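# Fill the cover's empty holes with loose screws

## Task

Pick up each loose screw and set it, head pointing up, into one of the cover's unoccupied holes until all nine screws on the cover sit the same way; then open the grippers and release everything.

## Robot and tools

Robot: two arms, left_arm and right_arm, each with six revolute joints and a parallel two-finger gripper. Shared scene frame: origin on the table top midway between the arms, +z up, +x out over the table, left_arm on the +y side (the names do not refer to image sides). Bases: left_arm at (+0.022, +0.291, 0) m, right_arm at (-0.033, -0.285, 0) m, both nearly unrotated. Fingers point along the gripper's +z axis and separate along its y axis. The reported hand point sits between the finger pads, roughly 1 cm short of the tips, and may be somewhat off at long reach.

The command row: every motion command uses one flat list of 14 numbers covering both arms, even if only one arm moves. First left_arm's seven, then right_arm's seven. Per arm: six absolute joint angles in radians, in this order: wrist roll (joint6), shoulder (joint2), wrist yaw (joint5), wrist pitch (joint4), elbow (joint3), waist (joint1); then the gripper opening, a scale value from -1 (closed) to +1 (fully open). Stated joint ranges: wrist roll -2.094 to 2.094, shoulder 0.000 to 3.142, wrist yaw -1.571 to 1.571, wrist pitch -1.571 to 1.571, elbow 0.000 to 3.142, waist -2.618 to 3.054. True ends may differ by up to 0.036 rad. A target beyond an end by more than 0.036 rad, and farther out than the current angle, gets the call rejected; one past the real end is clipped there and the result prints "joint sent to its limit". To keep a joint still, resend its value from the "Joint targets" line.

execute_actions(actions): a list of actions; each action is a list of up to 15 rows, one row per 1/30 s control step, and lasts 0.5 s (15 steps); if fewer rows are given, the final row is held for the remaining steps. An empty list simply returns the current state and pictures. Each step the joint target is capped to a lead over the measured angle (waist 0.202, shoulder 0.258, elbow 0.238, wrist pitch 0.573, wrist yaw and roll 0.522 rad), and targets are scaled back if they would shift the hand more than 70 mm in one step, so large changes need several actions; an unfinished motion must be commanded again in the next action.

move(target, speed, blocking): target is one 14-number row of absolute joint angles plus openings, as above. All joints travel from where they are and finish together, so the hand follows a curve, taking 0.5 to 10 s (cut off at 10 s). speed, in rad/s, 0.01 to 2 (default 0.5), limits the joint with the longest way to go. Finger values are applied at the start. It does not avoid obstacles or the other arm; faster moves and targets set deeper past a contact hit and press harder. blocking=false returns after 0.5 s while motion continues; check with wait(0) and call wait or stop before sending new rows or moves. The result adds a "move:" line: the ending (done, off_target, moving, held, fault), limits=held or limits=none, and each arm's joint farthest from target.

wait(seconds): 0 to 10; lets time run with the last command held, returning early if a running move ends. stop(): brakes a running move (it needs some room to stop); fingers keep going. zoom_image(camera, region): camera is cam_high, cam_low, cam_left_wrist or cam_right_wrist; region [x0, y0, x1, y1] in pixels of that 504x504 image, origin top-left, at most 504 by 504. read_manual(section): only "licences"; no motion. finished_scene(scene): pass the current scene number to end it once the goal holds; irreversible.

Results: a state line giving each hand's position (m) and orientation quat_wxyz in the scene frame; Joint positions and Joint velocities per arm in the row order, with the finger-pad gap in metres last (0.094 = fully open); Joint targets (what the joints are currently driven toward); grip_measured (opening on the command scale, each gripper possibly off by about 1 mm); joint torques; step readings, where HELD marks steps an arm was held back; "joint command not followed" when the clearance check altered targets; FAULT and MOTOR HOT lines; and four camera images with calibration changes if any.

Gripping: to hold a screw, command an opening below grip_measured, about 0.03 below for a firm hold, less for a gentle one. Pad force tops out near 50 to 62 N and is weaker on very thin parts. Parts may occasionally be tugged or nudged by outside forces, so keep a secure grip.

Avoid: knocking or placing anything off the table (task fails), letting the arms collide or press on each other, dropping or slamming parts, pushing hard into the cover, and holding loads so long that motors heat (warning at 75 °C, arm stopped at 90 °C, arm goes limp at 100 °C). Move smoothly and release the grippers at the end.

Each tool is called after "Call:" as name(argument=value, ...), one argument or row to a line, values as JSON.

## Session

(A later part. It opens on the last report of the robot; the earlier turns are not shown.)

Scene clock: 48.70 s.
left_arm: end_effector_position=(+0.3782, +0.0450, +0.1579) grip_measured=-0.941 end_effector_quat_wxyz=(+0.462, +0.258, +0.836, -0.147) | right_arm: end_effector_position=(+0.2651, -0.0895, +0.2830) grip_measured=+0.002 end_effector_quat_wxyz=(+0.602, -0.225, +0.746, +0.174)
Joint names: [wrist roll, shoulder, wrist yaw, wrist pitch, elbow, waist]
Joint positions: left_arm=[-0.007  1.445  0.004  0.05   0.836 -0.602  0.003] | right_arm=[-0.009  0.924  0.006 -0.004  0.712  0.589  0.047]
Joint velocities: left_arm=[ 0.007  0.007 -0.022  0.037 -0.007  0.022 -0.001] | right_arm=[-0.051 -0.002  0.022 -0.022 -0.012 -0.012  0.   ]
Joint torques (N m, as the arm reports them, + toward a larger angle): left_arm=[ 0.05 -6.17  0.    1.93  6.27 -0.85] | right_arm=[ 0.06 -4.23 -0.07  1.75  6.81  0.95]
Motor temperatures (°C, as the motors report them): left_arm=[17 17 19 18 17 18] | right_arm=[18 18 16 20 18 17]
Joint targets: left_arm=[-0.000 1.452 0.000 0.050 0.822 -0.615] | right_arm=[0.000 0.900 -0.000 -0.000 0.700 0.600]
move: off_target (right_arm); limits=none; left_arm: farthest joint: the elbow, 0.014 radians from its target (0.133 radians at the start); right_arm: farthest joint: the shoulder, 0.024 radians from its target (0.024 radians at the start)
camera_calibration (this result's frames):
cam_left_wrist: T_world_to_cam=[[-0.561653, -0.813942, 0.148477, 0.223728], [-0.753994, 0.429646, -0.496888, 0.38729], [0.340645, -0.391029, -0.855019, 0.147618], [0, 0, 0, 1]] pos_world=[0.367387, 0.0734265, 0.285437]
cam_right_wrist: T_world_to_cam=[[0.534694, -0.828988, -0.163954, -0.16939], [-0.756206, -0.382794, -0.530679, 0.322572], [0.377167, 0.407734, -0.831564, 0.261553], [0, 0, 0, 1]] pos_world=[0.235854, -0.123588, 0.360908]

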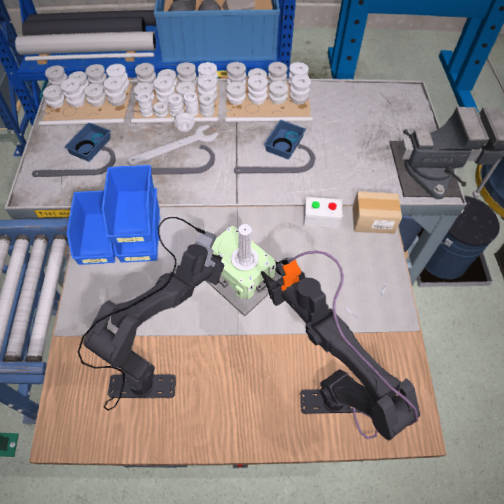

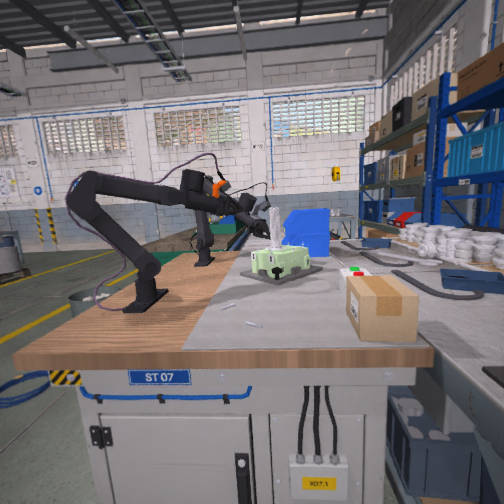

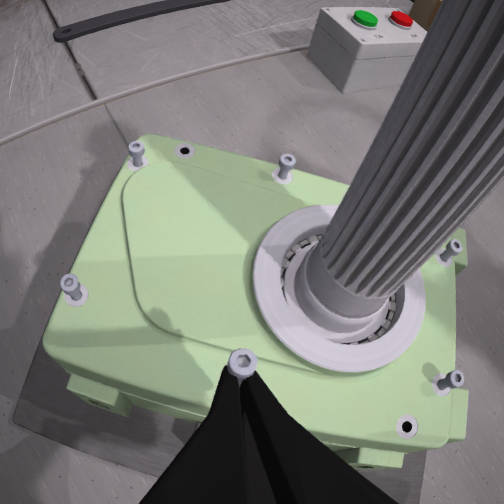

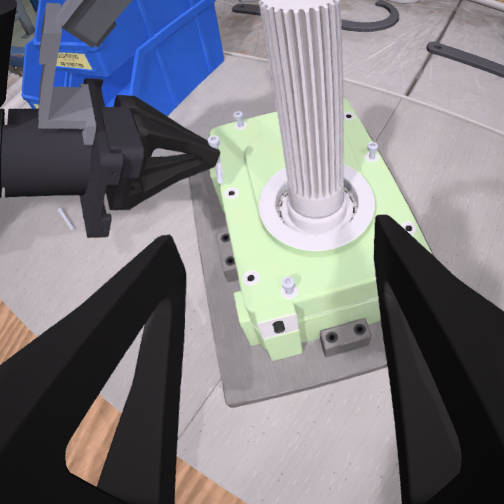

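Call:
move(
  target=[0,1.468,0,0.074,0.814,-0.627,-0.96,0,0.9,0,0,0.7,0.6,0],
  speed=0.05,
)

Call:
zoom_image(
  camera="cam_right_wrist",
  region=[150,90,310,250],
)

Scene clock: 57.97 s.
left_arm: end_effector_position=(+0.3774, +0.0374, +0.1568) grip_measured=-0.941 end_effector_quat_wxyz=(+0.464, +0.264, +0.832, -0.152) | right_arm: end_effector_position=(+0.2651, -0.0895, +0.2831) grip_measured=+0.002 end_effector_quat_wxyz=(+0.602, -0.225, +0.746, +0.174)
Joint names: [wrist roll, shoulder, wrist yaw, wrist pitch, elbow, waist]
Joint positions: left_arm=[-0.007  1.46   0.004  0.074  0.836 -0.618  0.003] | right_arm=[-0.009  0.924  0.006 -0.003  0.712  0.589  0.047]
Joint velocities: left_arm=[-0.037  0.012 -0.037 -0.022 -0.002  0.007 -0.   ] | right_arm=[-0.022 -0.007 -0.007  0.051  0.017 -0.007  0.   ]
Joint torques (N m, as the arm reports them, + toward a larger angle): left_arm=[ 0.03 -6.03 -0.05  2.    5.54 -0.6 ] | right_arm=[ 0.05 -4.17 -0.07  1.74  6.82  0.94]
Motor temperatures (°C, as the motors report them): left_arm=[17 17 19 19 17 18] | right_arm=[18 18 16 21 18 17]
Joint targets: left_arm=[0.000 1.468 0.000 0.074 0.814 -0.627] | right_arm=[-0.000 0.900 0.000 0.000 0.700 0.600]
move: off_target (left_arm, right_arm); limits=none; left_arm: farthest joint: the elbow, 0.022 radians from its target (0.022 radians at the start); right_arm: farthest joint: the shoulder, 0.024 radians from its target (0.024 radians at the start)
camera_calibration (this result's frames):
cam_left_wrist: T_world_to_cam=[[-0.575113, -0.804487, 0.148474, 0.222028], [-0.743618, 0.438438, -0.504782, 0.386421], [0.340994, -0.400715, -0.850383, 0.143485], [0, 0, 0, 1]] pos_world=[0.366113, 0.0666946, 0.28411]
cam_right_wrist: T_world_to_cam=[[0.534746, -0.828954, -0.163957, -0.169385], [-0.756037, -0.382683, -0.531001, 0.322694], [0.377432, 0.407908, -0.831358, 0.261506], [0, 0, 0, 1]] pos_world=[0.235846, -0.123593, 0.360984]

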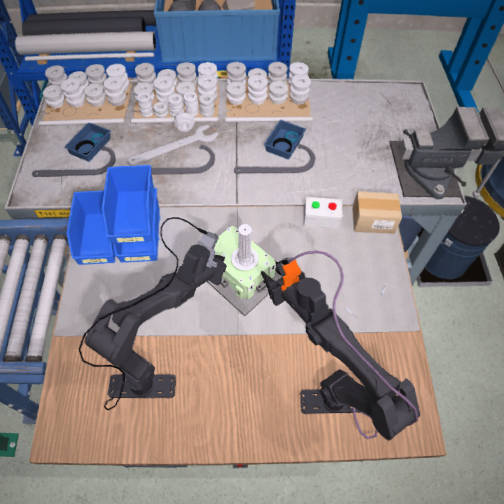

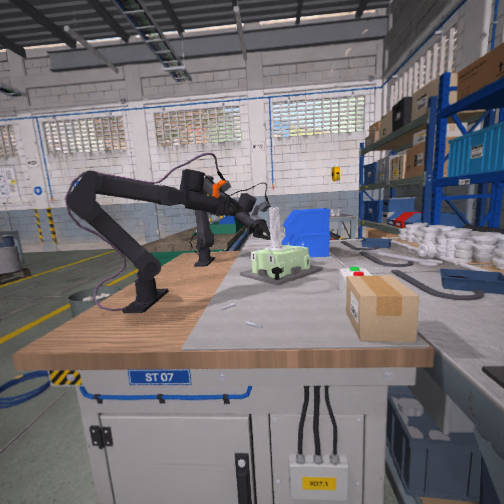

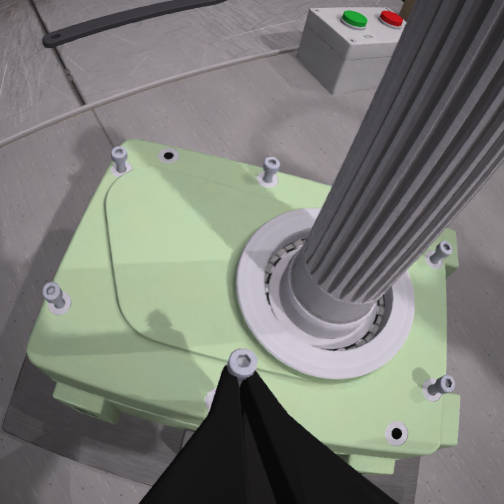

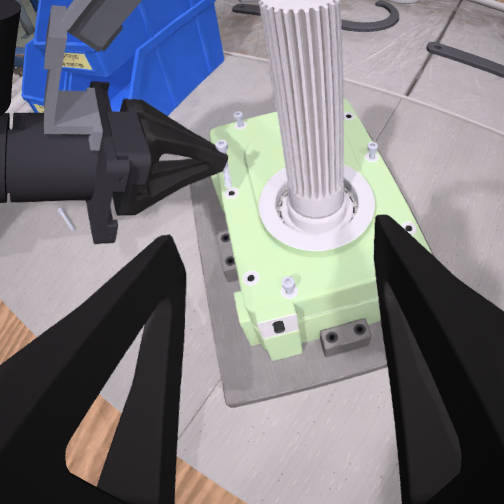

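Region (150, 90, 310, 250) of cam_right_wrist's 504x504 image, scaled by 3.150, with more detail than that image has.

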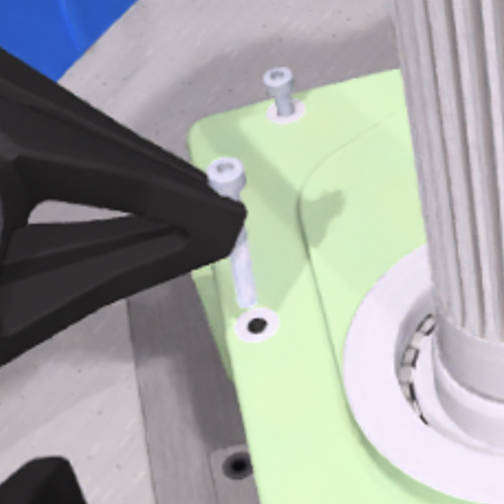

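Call:
move(
  target=[0,1.483,0,0.098,0.803,-0.627,-0.96,0,0.9,0,0,0.7,0.6,0],
  speed=0.1,
)

Call:
zoom_image(
  camera="cam_right_wrist",
  region=[180,120,280,220],
)

Scene clock: 60.50 s.
left_arm: end_effector_position=(+0.3770, +0.0377, +0.1469) grip_measured=-0.941 end_effector_quat_wxyz=(+0.460, +0.265, +0.834, -0.151) | right_arm: end_effector_position=(+0.2651, -0.0895, +0.2831) grip_measured=+0.002 end_effector_quat_wxyz=(+0.602, -0.225, +0.746, +0.174)
Joint names: [wrist roll, shoulder, wrist yaw, wrist pitch, elbow, waist]
Joint positions: left_arm=[-0.007  1.476  0.004  0.099  0.817 -0.618  0.003] | right_arm=[-0.009  0.924  0.006 -0.003  0.712  0.589  0.047]
Joint velocities: left_arm=[ 0.051 -0.002  0.051 -0.022 -0.007 -0.007 -0.001] | right_arm=[-0.007  0.007 -0.066  0.007 -0.002 -0.022 -0.001]
Joint torques (N m, as the arm reports them, + toward a larger angle): left_arm=[ 0.03 -6.4  -0.05  1.94  6.14 -0.55] | right_arm=[ 0.06 -4.19 -0.05  1.73  6.84  1.01]
Motor temperatures (°C, as the motors report them): left_arm=[17 17 19 19 17 18] | right_arm=[18 18 16 21 18 17]
Joint targets: left_arm=[-0.000 1.483 -0.000 0.098 0.803 -0.627] | right_arm=[-0.000 0.900 -0.000 -0.000 0.700 0.600]
move: off_target (right_arm); limits=none; left_arm: farthest joint: the elbow, 0.014 radians from its target (0.033 radians at the start); right_arm: farthest joint: the shoulder, 0.024 radians from its target (0.024 radians at the start)
camera_calibration (this result's frames):
cam_left_wrist: T_world_to_cam=[[-0.573915, -0.805343, 0.148477, 0.223076], [-0.747659, 0.44132, -0.496228, 0.38117], [0.334108, -0.395802, -0.855402, 0.138472], [0, 0, 0, 1]] pos_world=[0.366747, 0.0662423, 0.274475]
cam_right_wrist: T_world_to_cam=[[0.534746, -0.828954, -0.163957, -0.169385], [-0.756037, -0.382683, -0.531001, 0.322694], [0.377432, 0.407908, -0.831358, 0.261506], [0, 0, 0, 1]] pos_world=[0.235846, -0.123593, 0.360984]

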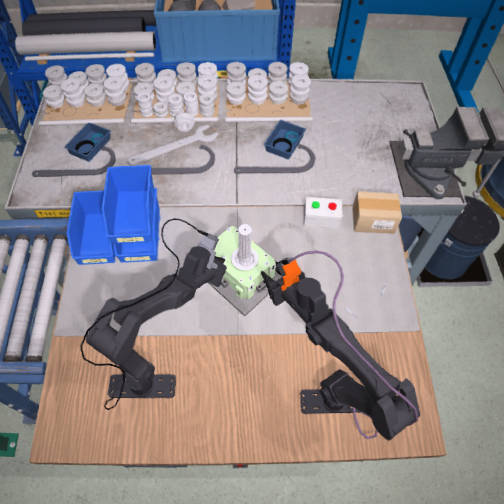

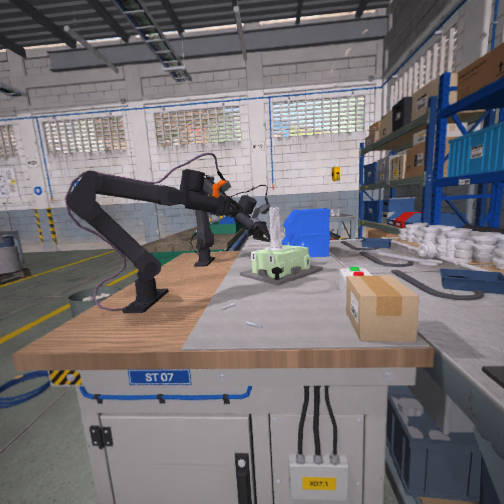

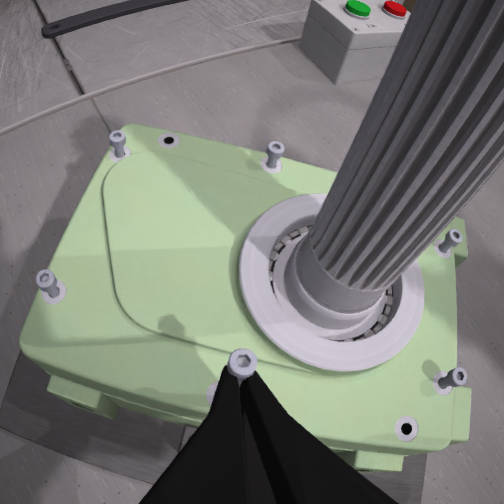

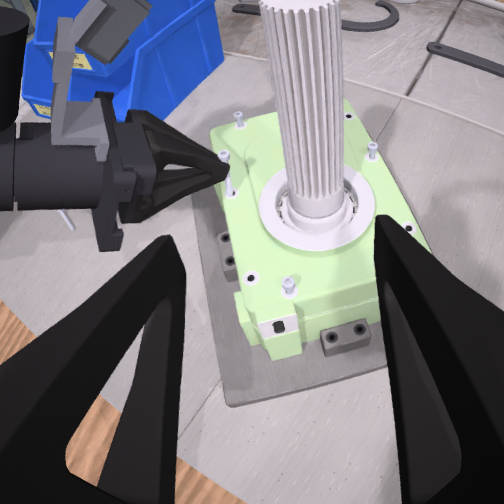

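Region (180, 120, 280, 220) of cam_right_wrist's 504x504 image, scaled by 5.040, with more detail than that image has.

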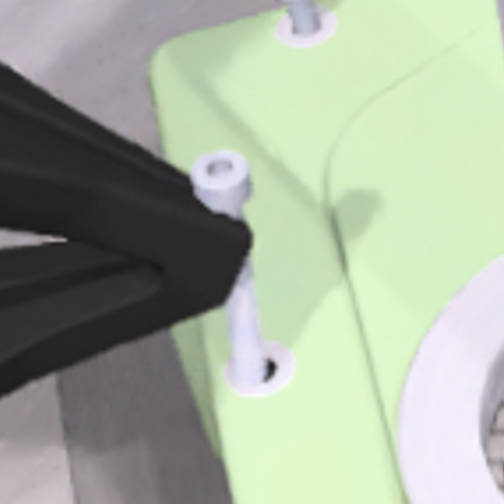

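Call:
move(
  target=[0,1.492,-0.015,0.117,0.803,-0.622,-0.96,0,0.9,0,0,0.7,0.6,0],
  speed=0.1,
)

Call:
zoom_image(
  camera="cam_right_wrist",
  region=[180,120,280,220],
)

Scene clock: 63.33 s.
left_arm: end_effector_position=(+0.3799, +0.0378, +0.1506) grip_measured=-0.941 end_effector_quat_wxyz=(+0.469, +0.261, +0.831, -0.149) | right_arm: end_effector_position=(+0.2651, -0.0895, +0.2831) grip_measured=+0.002 end_effector_quat_wxyz=(+0.602, -0.225, +0.746, +0.174)
Joint names: [wrist roll, shoulder, wrist yaw, wrist pitch, elbow, waist]
Joint positions: left_arm=[-0.007  1.476 -0.006  0.117  0.817 -0.618  0.003] | right_arm=[-0.009  0.924  0.006 -0.003  0.712  0.589  0.047]
Joint velocities: left_arm=[-0.007  0.002 -0.037 -0.022  0.002  0.007  0.   ] | right_arm=[ 0.022 -0.007 -0.022 -0.022 -0.022  0.007 -0.   ]
Joint torques (N m, as the arm reports them, + toward a larger angle): left_arm=[ 0.04 -5.65 -0.09  2.    6.28 -0.33] | right_arm=[ 0.05 -4.21 -0.06  1.75  6.82  0.98]
Motor temperatures (°C, as the motors report them): left_arm=[17 17 19 19 17 18] | right_arm=[18 18 16 21 18 17]
Joint targets: left_arm=[0.000 1.492 -0.015 0.117 0.803 -0.622] | right_arm=[-0.000 0.900 0.000 -0.000 0.700 0.600]
move: off_target (right_arm); limits=none; left_arm: farthest joint: the shoulder, 0.016 radians from its target (0.016 radians at the start); right_arm: farthest joint: the shoulder, 0.024 radians from its target (0.024 radians at the start)
camera_calibration (this result's frames):
cam_left_wrist: T_world_to_cam=[[-0.569616, -0.809305, 0.1434, 0.223553], [-0.742631, 0.432016, -0.511724, 0.385898], [0.352189, -0.39798, -0.847098, 0.132693], [0, 0, 0, 1]] pos_world=[0.367185, 0.0670172, 0.27782]
cam_right_wrist: T_world_to_cam=[[0.534746, -0.828954, -0.163957, -0.169385], [-0.756037, -0.382683, -0.531001, 0.322694], [0.377432, 0.407908, -0.831358, 0.261506], [0, 0, 0, 1]] pos_world=[0.235846, -0.123593, 0.360984]

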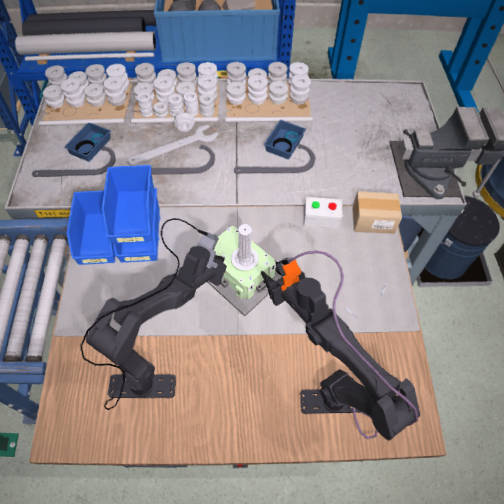

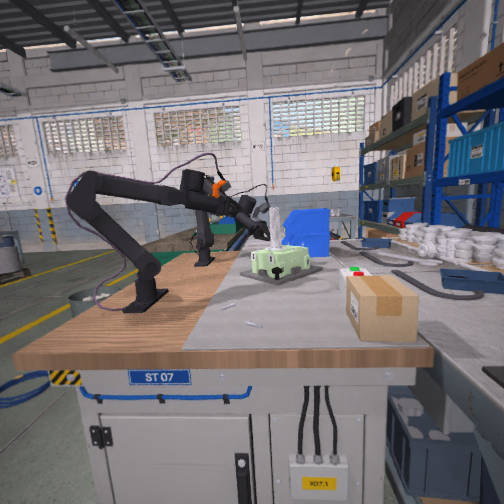

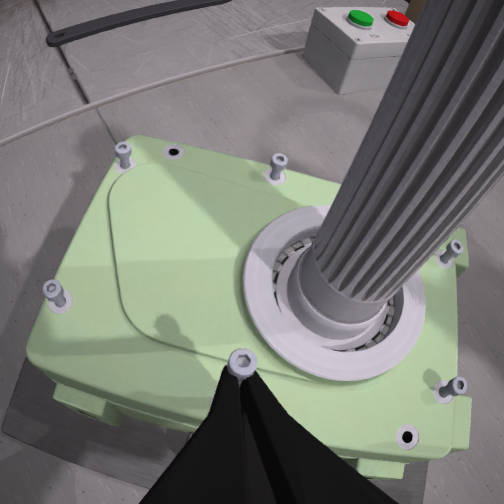

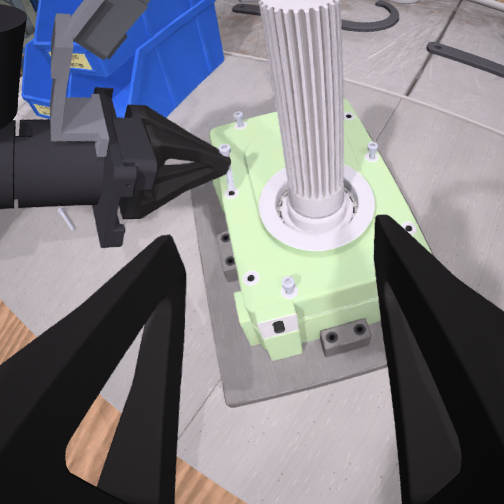

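Region (180, 120, 280, 220) of cam_right_wrist's 504x504 image, scaled by 5.040, with more detail than that image has.

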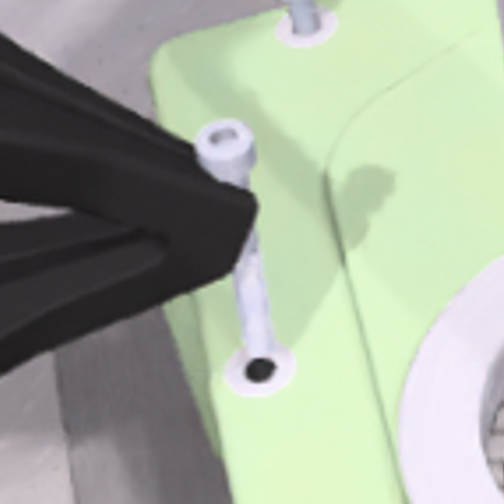

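Call:
move(
  target=[0,1.502,-0.015,0.117,0.803,-0.622,-0.96,0,0.915,0,0,0.7,0.6,0],
  speed=0.1,
)

Call:
zoom_image(
  camera="cam_right_wrist",
  region=[180,120,280,220],
)

Scene clock: 65.97 s.
left_arm: end_effector_position=(+0.3808, +0.0372, +0.1445) grip_measured=-0.941 end_effector_quat_wxyz=(+0.464, +0.262, +0.833, -0.147) | right_arm: end_effector_position=(+0.2651, -0.0895, +0.2831) grip_measured=+0.002 end_effector_quat_wxyz=(+0.602, -0.225, +0.746, +0.174)
Joint names: [wrist roll, shoulder, wrist yaw, wrist pitch, elbow, waist]
Joint positions: left_arm=[-0.007  1.493 -0.007  0.121  0.817 -0.618  0.003] | right_arm=[-0.009  0.924  0.006 -0.003  0.712  0.589  0.047]
Joint velocities: left_arm=[ 0.007 -0.002  0.037  0.007 -0.007  0.022 -0.   ] | right_arm=[-0.081 -0.017 -0.037 -0.066 -0.002 -0.032  0.   ]
Joint torques (N m, as the arm reports them, + toward a larger angle): left_arm=[ 0.05 -6.23 -0.08  1.98  6.13 -0.26] | right_arm=[ 0.06 -2.84 -0.07  1.76  6.85  0.99]
Motor temperatures (°C, as the motors report them): left_arm=[17 16 19 20 17 18] | right_arm=[18 18 16 22 18 17]
Joint targets: left_arm=[-0.000 1.502 -0.015 0.117 0.803 -0.622] | right_arm=[0.000 0.915 0.000 0.000 0.700 0.600]
move: done; limits=none; left_arm: farthest joint: the elbow, 0.014 radians from its target (0.014 radians at the start); right_arm: farthest joint: the elbow, 0.012 radians from its target (0.012 radians at the start)
camera_calibration (this result's frames):
cam_left_wrist: T_world_to_cam=[[-0.567901, -0.81056, 0.143111, 0.223929], [-0.747903, 0.435557, -0.500931, 0.383955], [0.343701, -0.391512, -0.853574, 0.130894], [0, 0, 0, 1]] pos_world=[0.369342, 0.0655205, 0.272016]
cam_right_wrist: T_world_to_cam=[[0.534746, -0.828954, -0.163957, -0.169385], [-0.756037, -0.382683, -0.531001, 0.322694], [0.377432, 0.407908, -0.831358, 0.261506], [0, 0, 0, 1]] pos_world=[0.235846, -0.123593, 0.360984]

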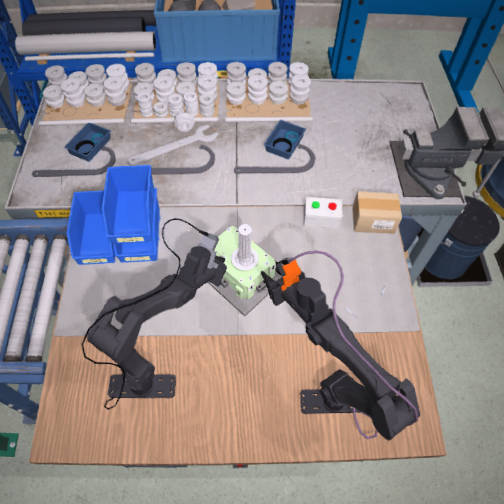

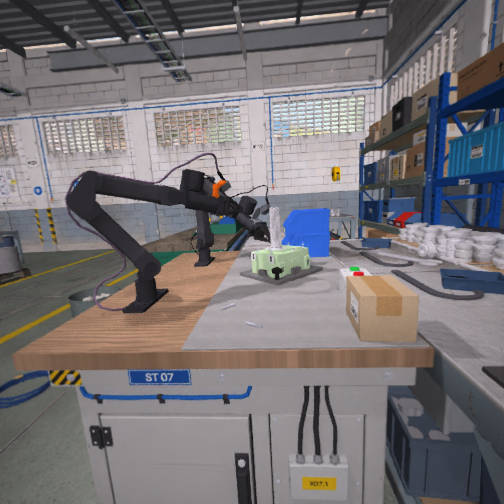

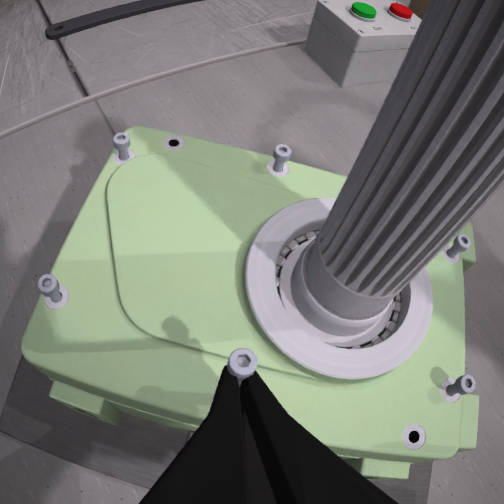

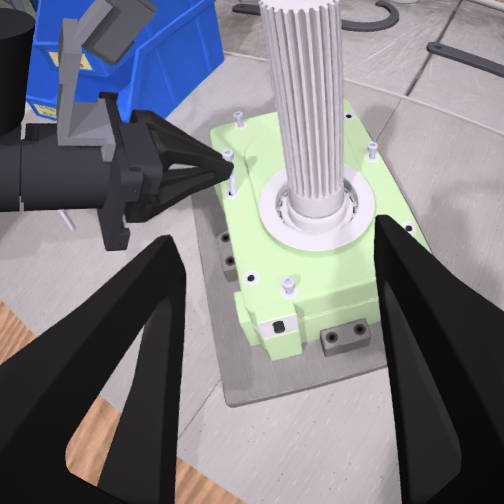

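Region (180, 120, 280, 220) of cam_right_wrist's 504x504 image, scaled by 5.040, with more detail than that image has.

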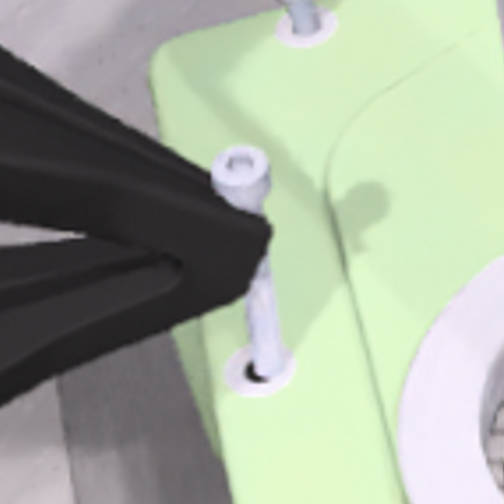

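Call:
move(
  target=[0,1.502,-0.015,0.108,0.803,-0.622,-0.96,0,0.915,0,0,0.7,0.6,0],
  speed=0.05,
)

Call:
zoom_image(
  camera="cam_right_wrist",
  region=[180,120,280,220],
)

Scene clock: 67.63 s.
left_arm: end_effector_position=(+0.3808, +0.0372, +0.1445) grip_measured=-0.941 end_effector_quat_wxyz=(+0.464, +0.262, +0.833, -0.147) | right_arm: end_effector_position=(+0.2651, -0.0895, +0.2831) grip_measured=+0.002 end_effector_quat_wxyz=(+0.602, -0.225, +0.746, +0.174)
Joint names: [wrist roll, shoulder, wrist yaw, wrist pitch, elbow, waist]
Joint positions: left_arm=[-0.007  1.493 -0.007  0.121  0.817 -0.618  0.003] | right_arm=[-0.009  0.924  0.006 -0.003  0.712  0.589  0.047]
Joint velocities: left_arm=[-0.022  0.002  0.022  0.007 -0.002  0.002 -0.   ] | right_arm=[-0.037 -0.017 -0.022 -0.022 -0.007  0.007 -0.   ]
Joint torques (N m, as the arm reports them, + toward a larger angle): left_arm=[ 0.05 -6.09 -0.11  1.84  6.04 -0.19] | right_arm=[ 0.07 -2.87 -0.07  1.76  6.88  0.93]
Motor temperatures (°C, as the motors report them): left_arm=[17 16 19 20 17 18] | right_arm=[18 18 16 22 18 17]
Joint targets: left_arm=[0.000 1.502 -0.015 0.108 0.803 -0.622] | right_arm=[-0.000 0.915 -0.000 -0.000 0.700 0.600]
move: done; limits=none; left_arm: farthest joint: the elbow, 0.014 radians from its target (0.014 radians at the start); right_arm: farthest joint: the elbow, 0.012 radians from its target (0.012 radians at the start)
camera_calibration (this result's frames):
cam_left_wrist: T_world_to_cam=[[-0.567901, -0.81056, 0.143111, 0.223929], [-0.747903, 0.435557, -0.500931, 0.383955], [0.343701, -0.391512, -0.853574, 0.130894], [0, 0, 0, 1]] pos_world=[0.369342, 0.0655205, 0.272016]
cam_right_wrist: T_world_to_cam=[[0.534746, -0.828954, -0.163957, -0.169385], [-0.756037, -0.382683, -0.531001, 0.322694], [0.377432, 0.407908, -0.831358, 0.261506], [0, 0, 0, 1]] pos_world=[0.235846, -0.123593, 0.360984]

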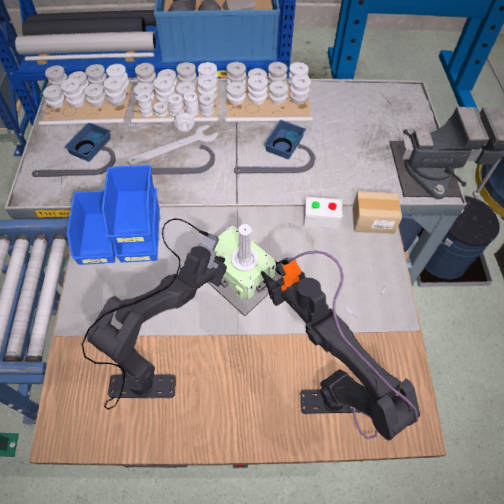

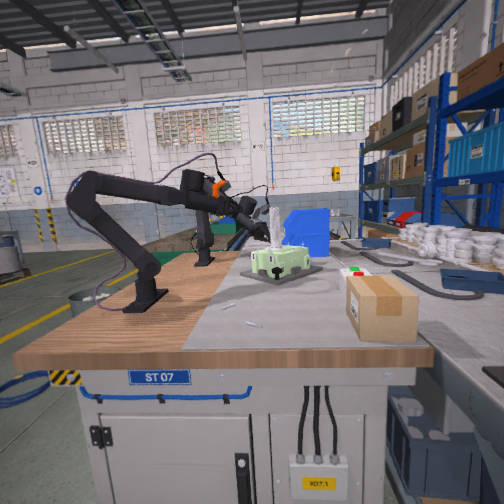

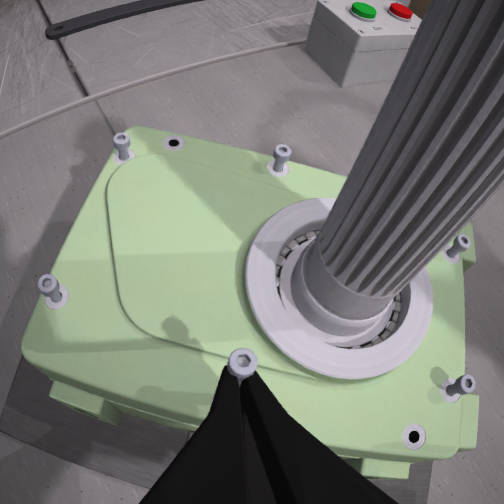

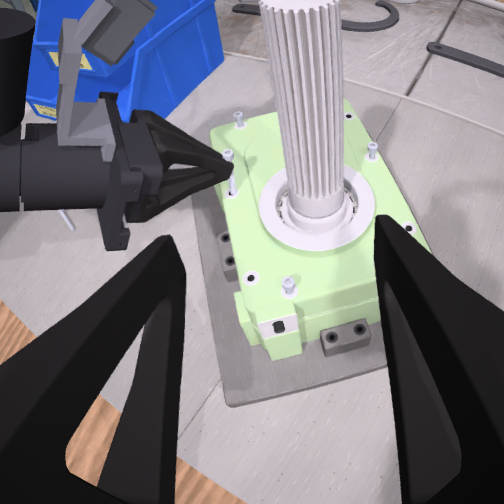

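Region (180, 120, 280, 220) of cam_right_wrist's 504x504 image, scaled by 5.040, with more detail than that image has.

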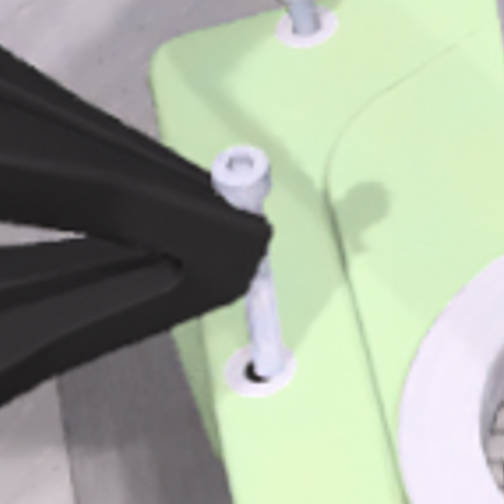

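Call:
move(
  target=[0,1.502,-0.015,0.094,0.803,-0.622,-0.96,0,0.915,0,0,0.7,0.6,0],
  speed=0.05,
)

Call:
zoom_image(
  camera="cam_right_wrist",
  region=[180,120,280,220],
)

Scene clock: 69.23 s.
left_arm: end_effector_position=(+0.3808, +0.0373, +0.1444) grip_measured=-0.941 end_effector_quat_wxyz=(+0.464, +0.262, +0.834, -0.147) | right_arm: end_effector_position=(+0.2651, -0.0895, +0.2831) grip_measured=+0.002 end_effector_quat_wxyz=(+0.602, -0.225, +0.746, +0.174)
Joint names: [wrist roll, shoulder, wrist yaw, wrist pitch, elbow, waist]
Joint positions: left_arm=[-0.007  1.493 -0.007  0.121  0.817 -0.618  0.003] | right_arm=[-0.009  0.924  0.006 -0.003  0.712  0.589  0.047]
Joint velocities: left_arm=[-0.066 -0.002 -0.051  0.022 -0.007 -0.007 -0.001] | right_arm=[-0.051 -0.022  0.022 -0.066 -0.007 -0.012 -0.   ]
Joint torques (N m, as the arm reports them, + toward a larger angle): left_arm=[ 0.04 -6.32 -0.08  1.72  6.08 -0.26] | right_arm=[ 0.06 -2.88 -0.07  1.76  6.84  0.99]
Motor temperatures (°C, as the motors report them): left_arm=[17 16 19 20 17 18] | right_arm=[18 18 16 22 18 17]
Joint targets: left_arm=[-0.000 1.502 -0.015 0.094 0.803 -0.622] | right_arm=[0.000 0.915 -0.000 0.000 0.700 0.600]
move: off_target (left_arm); limits=none; left_arm: farthest joint: the wrist pitch, 0.027 radians from its target (0.027 radians at the start); right_arm: farthest joint: the elbow, 0.012 radians from its target (0.012 radians at the start)
camera_calibration (this result's frames):
cam_left_wrist: T_world_to_cam=[[-0.567856, -0.810592, 0.143108, 0.223926], [-0.748058, 0.435668, -0.500602, 0.383879], [0.343436, -0.391323, -0.853767, 0.130973], [0, 0, 0, 1]] pos_world=[0.369341, 0.0655213, 0.271945]
cam_right_wrist: T_world_to_cam=[[0.534746, -0.828954, -0.163957, -0.169385], [-0.756037, -0.382683, -0.531001, 0.322694], [0.377432, 0.407908, -0.831358, 0.261506], [0, 0, 0, 1]] pos_world=[0.235846, -0.123593, 0.360984]

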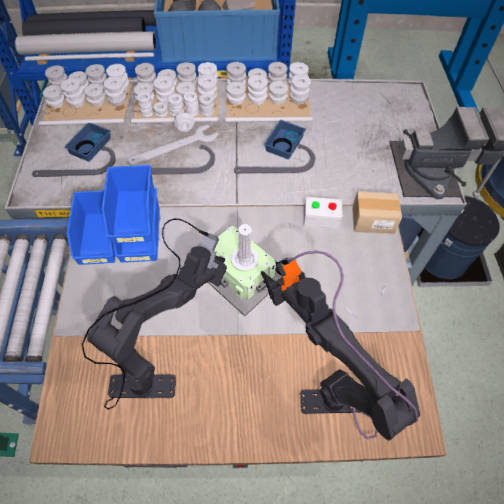

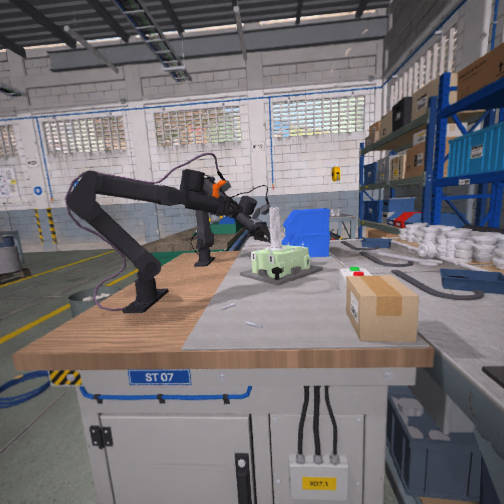

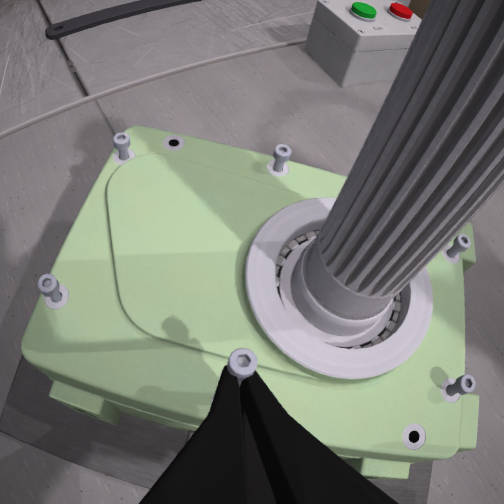

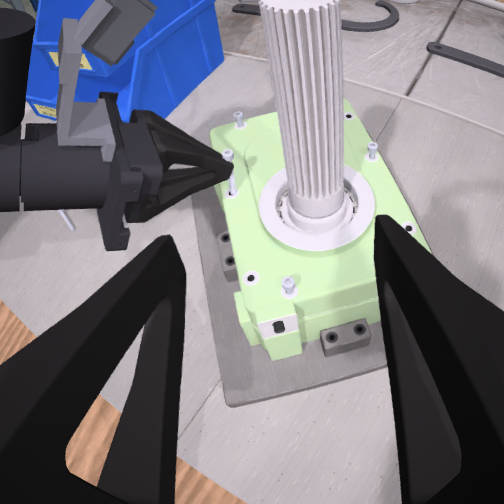

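Region (180, 120, 280, 220) of cam_right_wrist's 504x504 image, scaled by 5.040, with more detail than that image has.

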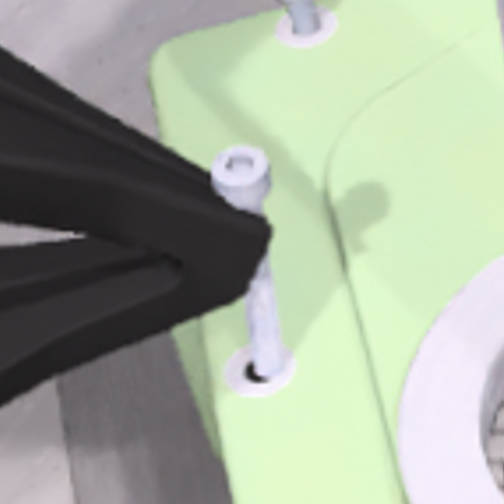

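Call:
move(
  target=[0,1.479,-0.015,0.100,0.803,-0.622,-0.96,0,0.915,0,0,0.7,0.6,0],
  speed=0.03,
)

Call:
zoom_image(
  camera="cam_right_wrist",
  region=[180,120,280,220],
)

Scene clock: 71.27 s.
left_arm: end_effector_position=(+0.3808, +0.0372, +0.1445) grip_measured=-0.941 end_effector_quat_wxyz=(+0.464, +0.262, +0.833, -0.147) | right_arm: end_effector_position=(+0.2651, -0.0895, +0.2831) grip_measured=+0.002 end_effector_quat_wxyz=(+0.602, -0.225, +0.746, +0.174)
Joint names: [wrist roll, shoulder, wrist yaw, wrist pitch, elbow, waist]
Joint positions: left_arm=[-0.007  1.493 -0.007  0.121  0.817 -0.618  0.003] | right_arm=[-0.009  0.924  0.006 -0.003  0.712  0.589  0.047]
Joint velocities: left_arm=[-0.022  0.007 -0.037  0.007  0.007  0.007 -0.   ] | right_arm=[-0.022 -0.017  0.066  0.007 -0.012 -0.002  0.   ]
Joint torques (N m, as the arm reports them, + toward a larger angle): left_arm=[ 0.02 -8.12 -0.07  1.74  5.87 -0.28] | right_arm=[ 0.06 -2.85 -0.07  1.74  6.84  0.93]
Motor temperatures (°C, as the motors report them): left_arm=[17 16 19 20 17 18] | right_arm=[18 18 16 22 18 17]
Joint targets: left_arm=[0.000 1.479 -0.015 0.100 0.803 -0.622] | right_arm=[-0.000 0.915 -0.000 -0.000 0.700 0.600]
move: off_target (left_arm); limits=none; left_arm: farthest joint: the wrist pitch, 0.021 radians from its target (0.021 radians at the start); right_arm: farthest joint: the elbow, 0.012 radians from its target (0.012 radians at the start)
camera_calibration (this result's frames):
cam_left_wrist: T_world_to_cam=[[-0.567901, -0.81056, 0.143111, 0.223929], [-0.747903, 0.435557, -0.500931, 0.383955], [0.343701, -0.391512, -0.853574, 0.130894], [0, 0, 0, 1]] pos_world=[0.369342, 0.0655205, 0.272016]
cam_right_wrist: T_world_to_cam=[[0.534746, -0.828954, -0.163957, -0.169385], [-0.756037, -0.382683, -0.531001, 0.322694], [0.377432, 0.407908, -0.831358, 0.261506], [0, 0, 0, 1]] pos_world=[0.235846, -0.123593, 0.360984]

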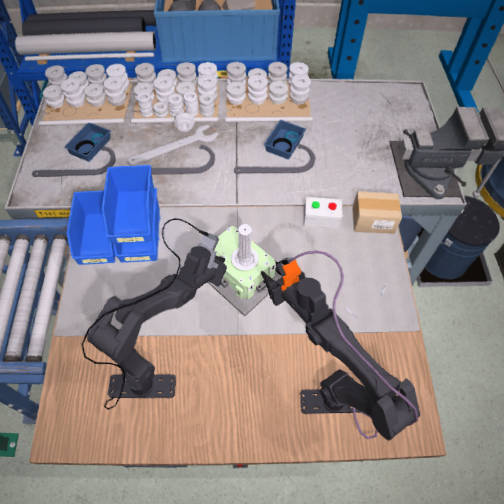

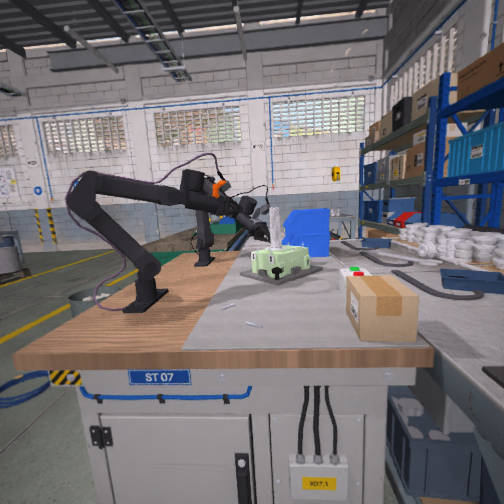

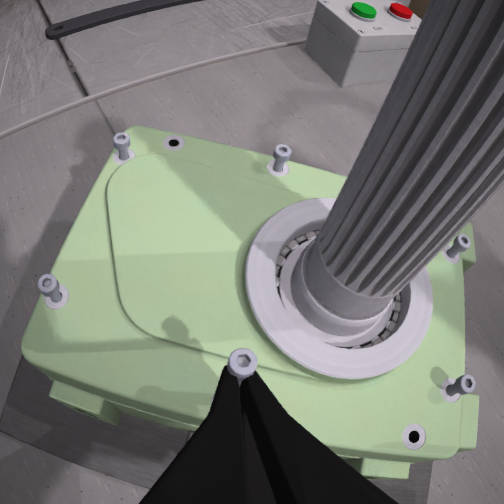

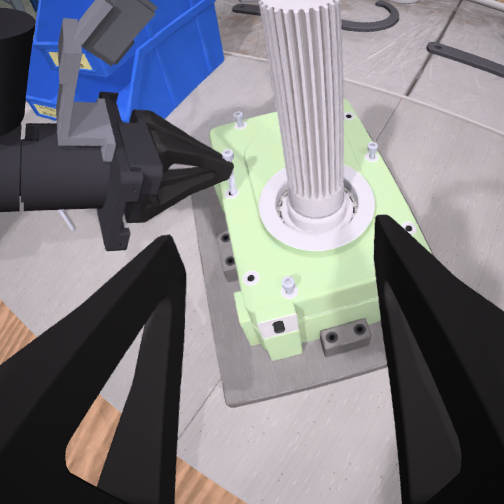

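Region (180, 120, 280, 220) of cam_right_wrist's 504x504 image, scaled by 5.040, with more detail than that image has.

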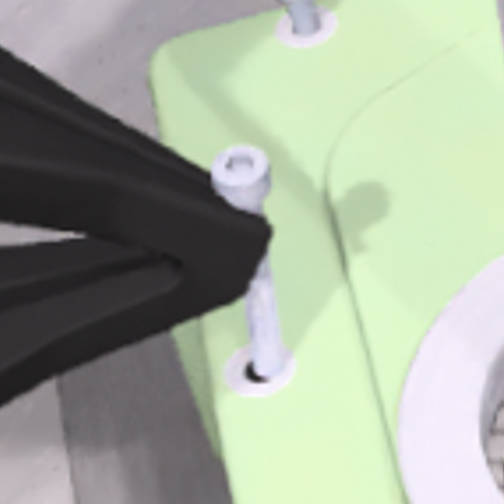

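Call:
execute_actions(
  actions=[
    [[0,1.46,-0.015,0.1,0.803,-0.622,-0.96,0,0.915,0,0,0.7,0.6,0],[0,1.46,-0.015,0.1,0.803,-0.622,-0.96,0,0.915,0,0,0.7,0.6,0],[0,1.46,-0.015,0.1,0.803,-0.622,-0.96,0,0.915,0,0,0.7,0.6,0],[0,1.485,-0.015,0.1,0.803,-0.622,-0.96,0,0.915,0,0,0.7,0.6,0]],
  ],
)

Call:
zoom_image(
  camera="cam_right_wrist",
  region=[180,120,280,220],
)

Scene clock: 72.97 s.
left_arm: end_effector_position=(+0.3800, +0.0378, +0.1463) grip_measured=-0.941 end_effector_quat_wxyz=(+0.464, +0.262, +0.833, -0.147) | right_arm: end_effector_position=(+0.2651, -0.0895, +0.2831) grip_measured=+0.002 end_effector_quat_wxyz=(+0.602, -0.225, +0.746, +0.174)
Joint names: [wrist roll, shoulder, wrist yaw, wrist pitch, elbow, waist]
Joint positions: left_arm=[-0.007  1.485 -0.007  0.115  0.817 -0.618  0.003] | right_arm=[-0.009  0.924  0.006 -0.003  0.712  0.589  0.047]
Joint velocities: left_arm=[ 0.051  0.007  0.095 -0.037  0.012 -0.002  0.001] | right_arm=[ 0.007  0.012 -0.022 -0.022 -0.022  0.007 -0.   ]
Joint torques (N m, as the arm reports them, + toward a larger angle): left_arm=[ 0.06 -6.91 -0.06  1.8   5.96 -0.19] | right_arm=[ 0.06 -2.86 -0.06  1.74  6.83  0.98]
Motor temperatures (°C, as the motors report them): left_arm=[17 17 19 20 17 18] | right_arm=[18 18 16 22 18 17]
Joint targets: left_arm=[-0.000 1.485 -0.015 0.100 0.803 -0.622] | right_arm=[0.000 0.915 0.000 0.000 0.700 0.600]
Step readings (joint positions):
0: left_arm=[-0.007 1.493 -0.007 0.121 0.817 -0.618] | right_arm=[-0.009 0.924 0.006 -0.003 0.712 0.589]
1: left_arm=[-0.007 1.491 -0.007 0.120 0.817 -0.618] | right_arm=[-0.009 0.924 0.006 -0.003 0.712 0.589]
2: left_arm=[-0.007 1.489 -0.007 0.118 0.817 -0.618] | right_arm=[-0.009 0.924 0.006 -0.003 0.712 0.589]
4: left_arm=[-0.007 1.485 -0.007 0.117 0.817 -0.618] | right_arm=[-0.009 0.924 0.006 -0.003 0.712 0.589]
8: left_arm=[-0.007 1.485 -0.007 0.115 0.817 -0.618] | right_arm=[-0.009 0.924 0.006 -0.003 0.712 0.589]
15: Joint positions above
camera_calibration (this result's frames):
cam_left_wrist: T_world_to_cam=[[-0.568034, -0.810465, 0.143121, 0.223723], [-0.747435, 0.435224, -0.501916, 0.383942], [0.344496, -0.392079, -0.852993, 0.132621], [0, 0, 0, 1]] pos_world=[0.368367, 0.0662164, 0.273812]
cam_right_wrist: T_world_to_cam=[[0.534746, -0.828954, -0.163957, -0.169385], [-0.756037, -0.382683, -0.531001, 0.322694], [0.377432, 0.407908, -0.831358, 0.261506], [0, 0, 0, 1]] pos_world=[0.235846, -0.123593, 0.360984]

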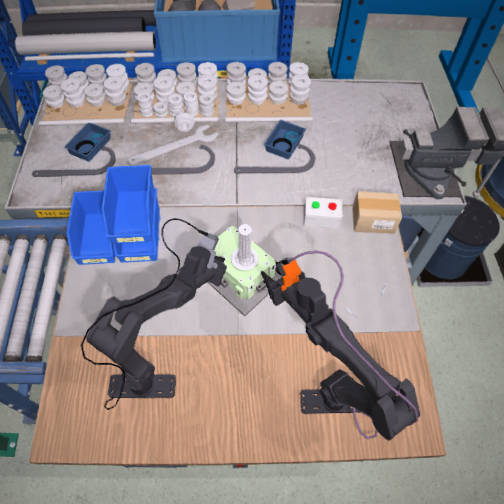

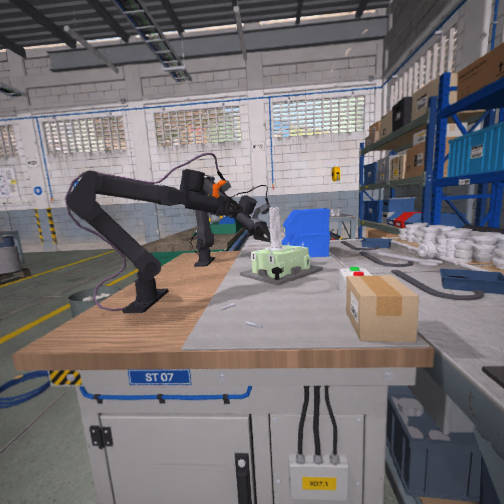

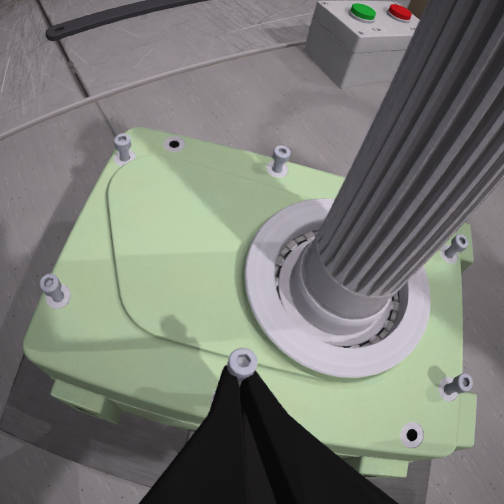

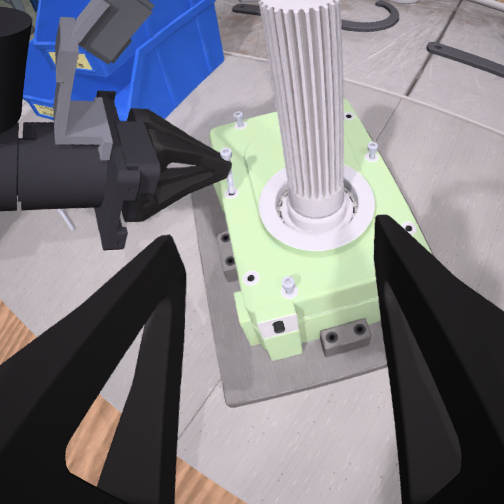

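Region (180, 120, 280, 220) of cam_right_wrist's 504x504 image, scaled by 5.040, with more detail than that image has.

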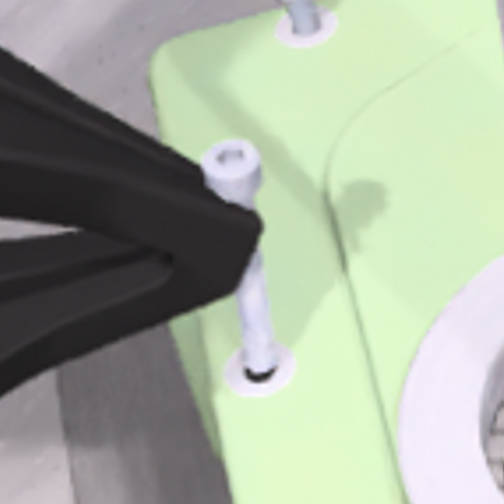

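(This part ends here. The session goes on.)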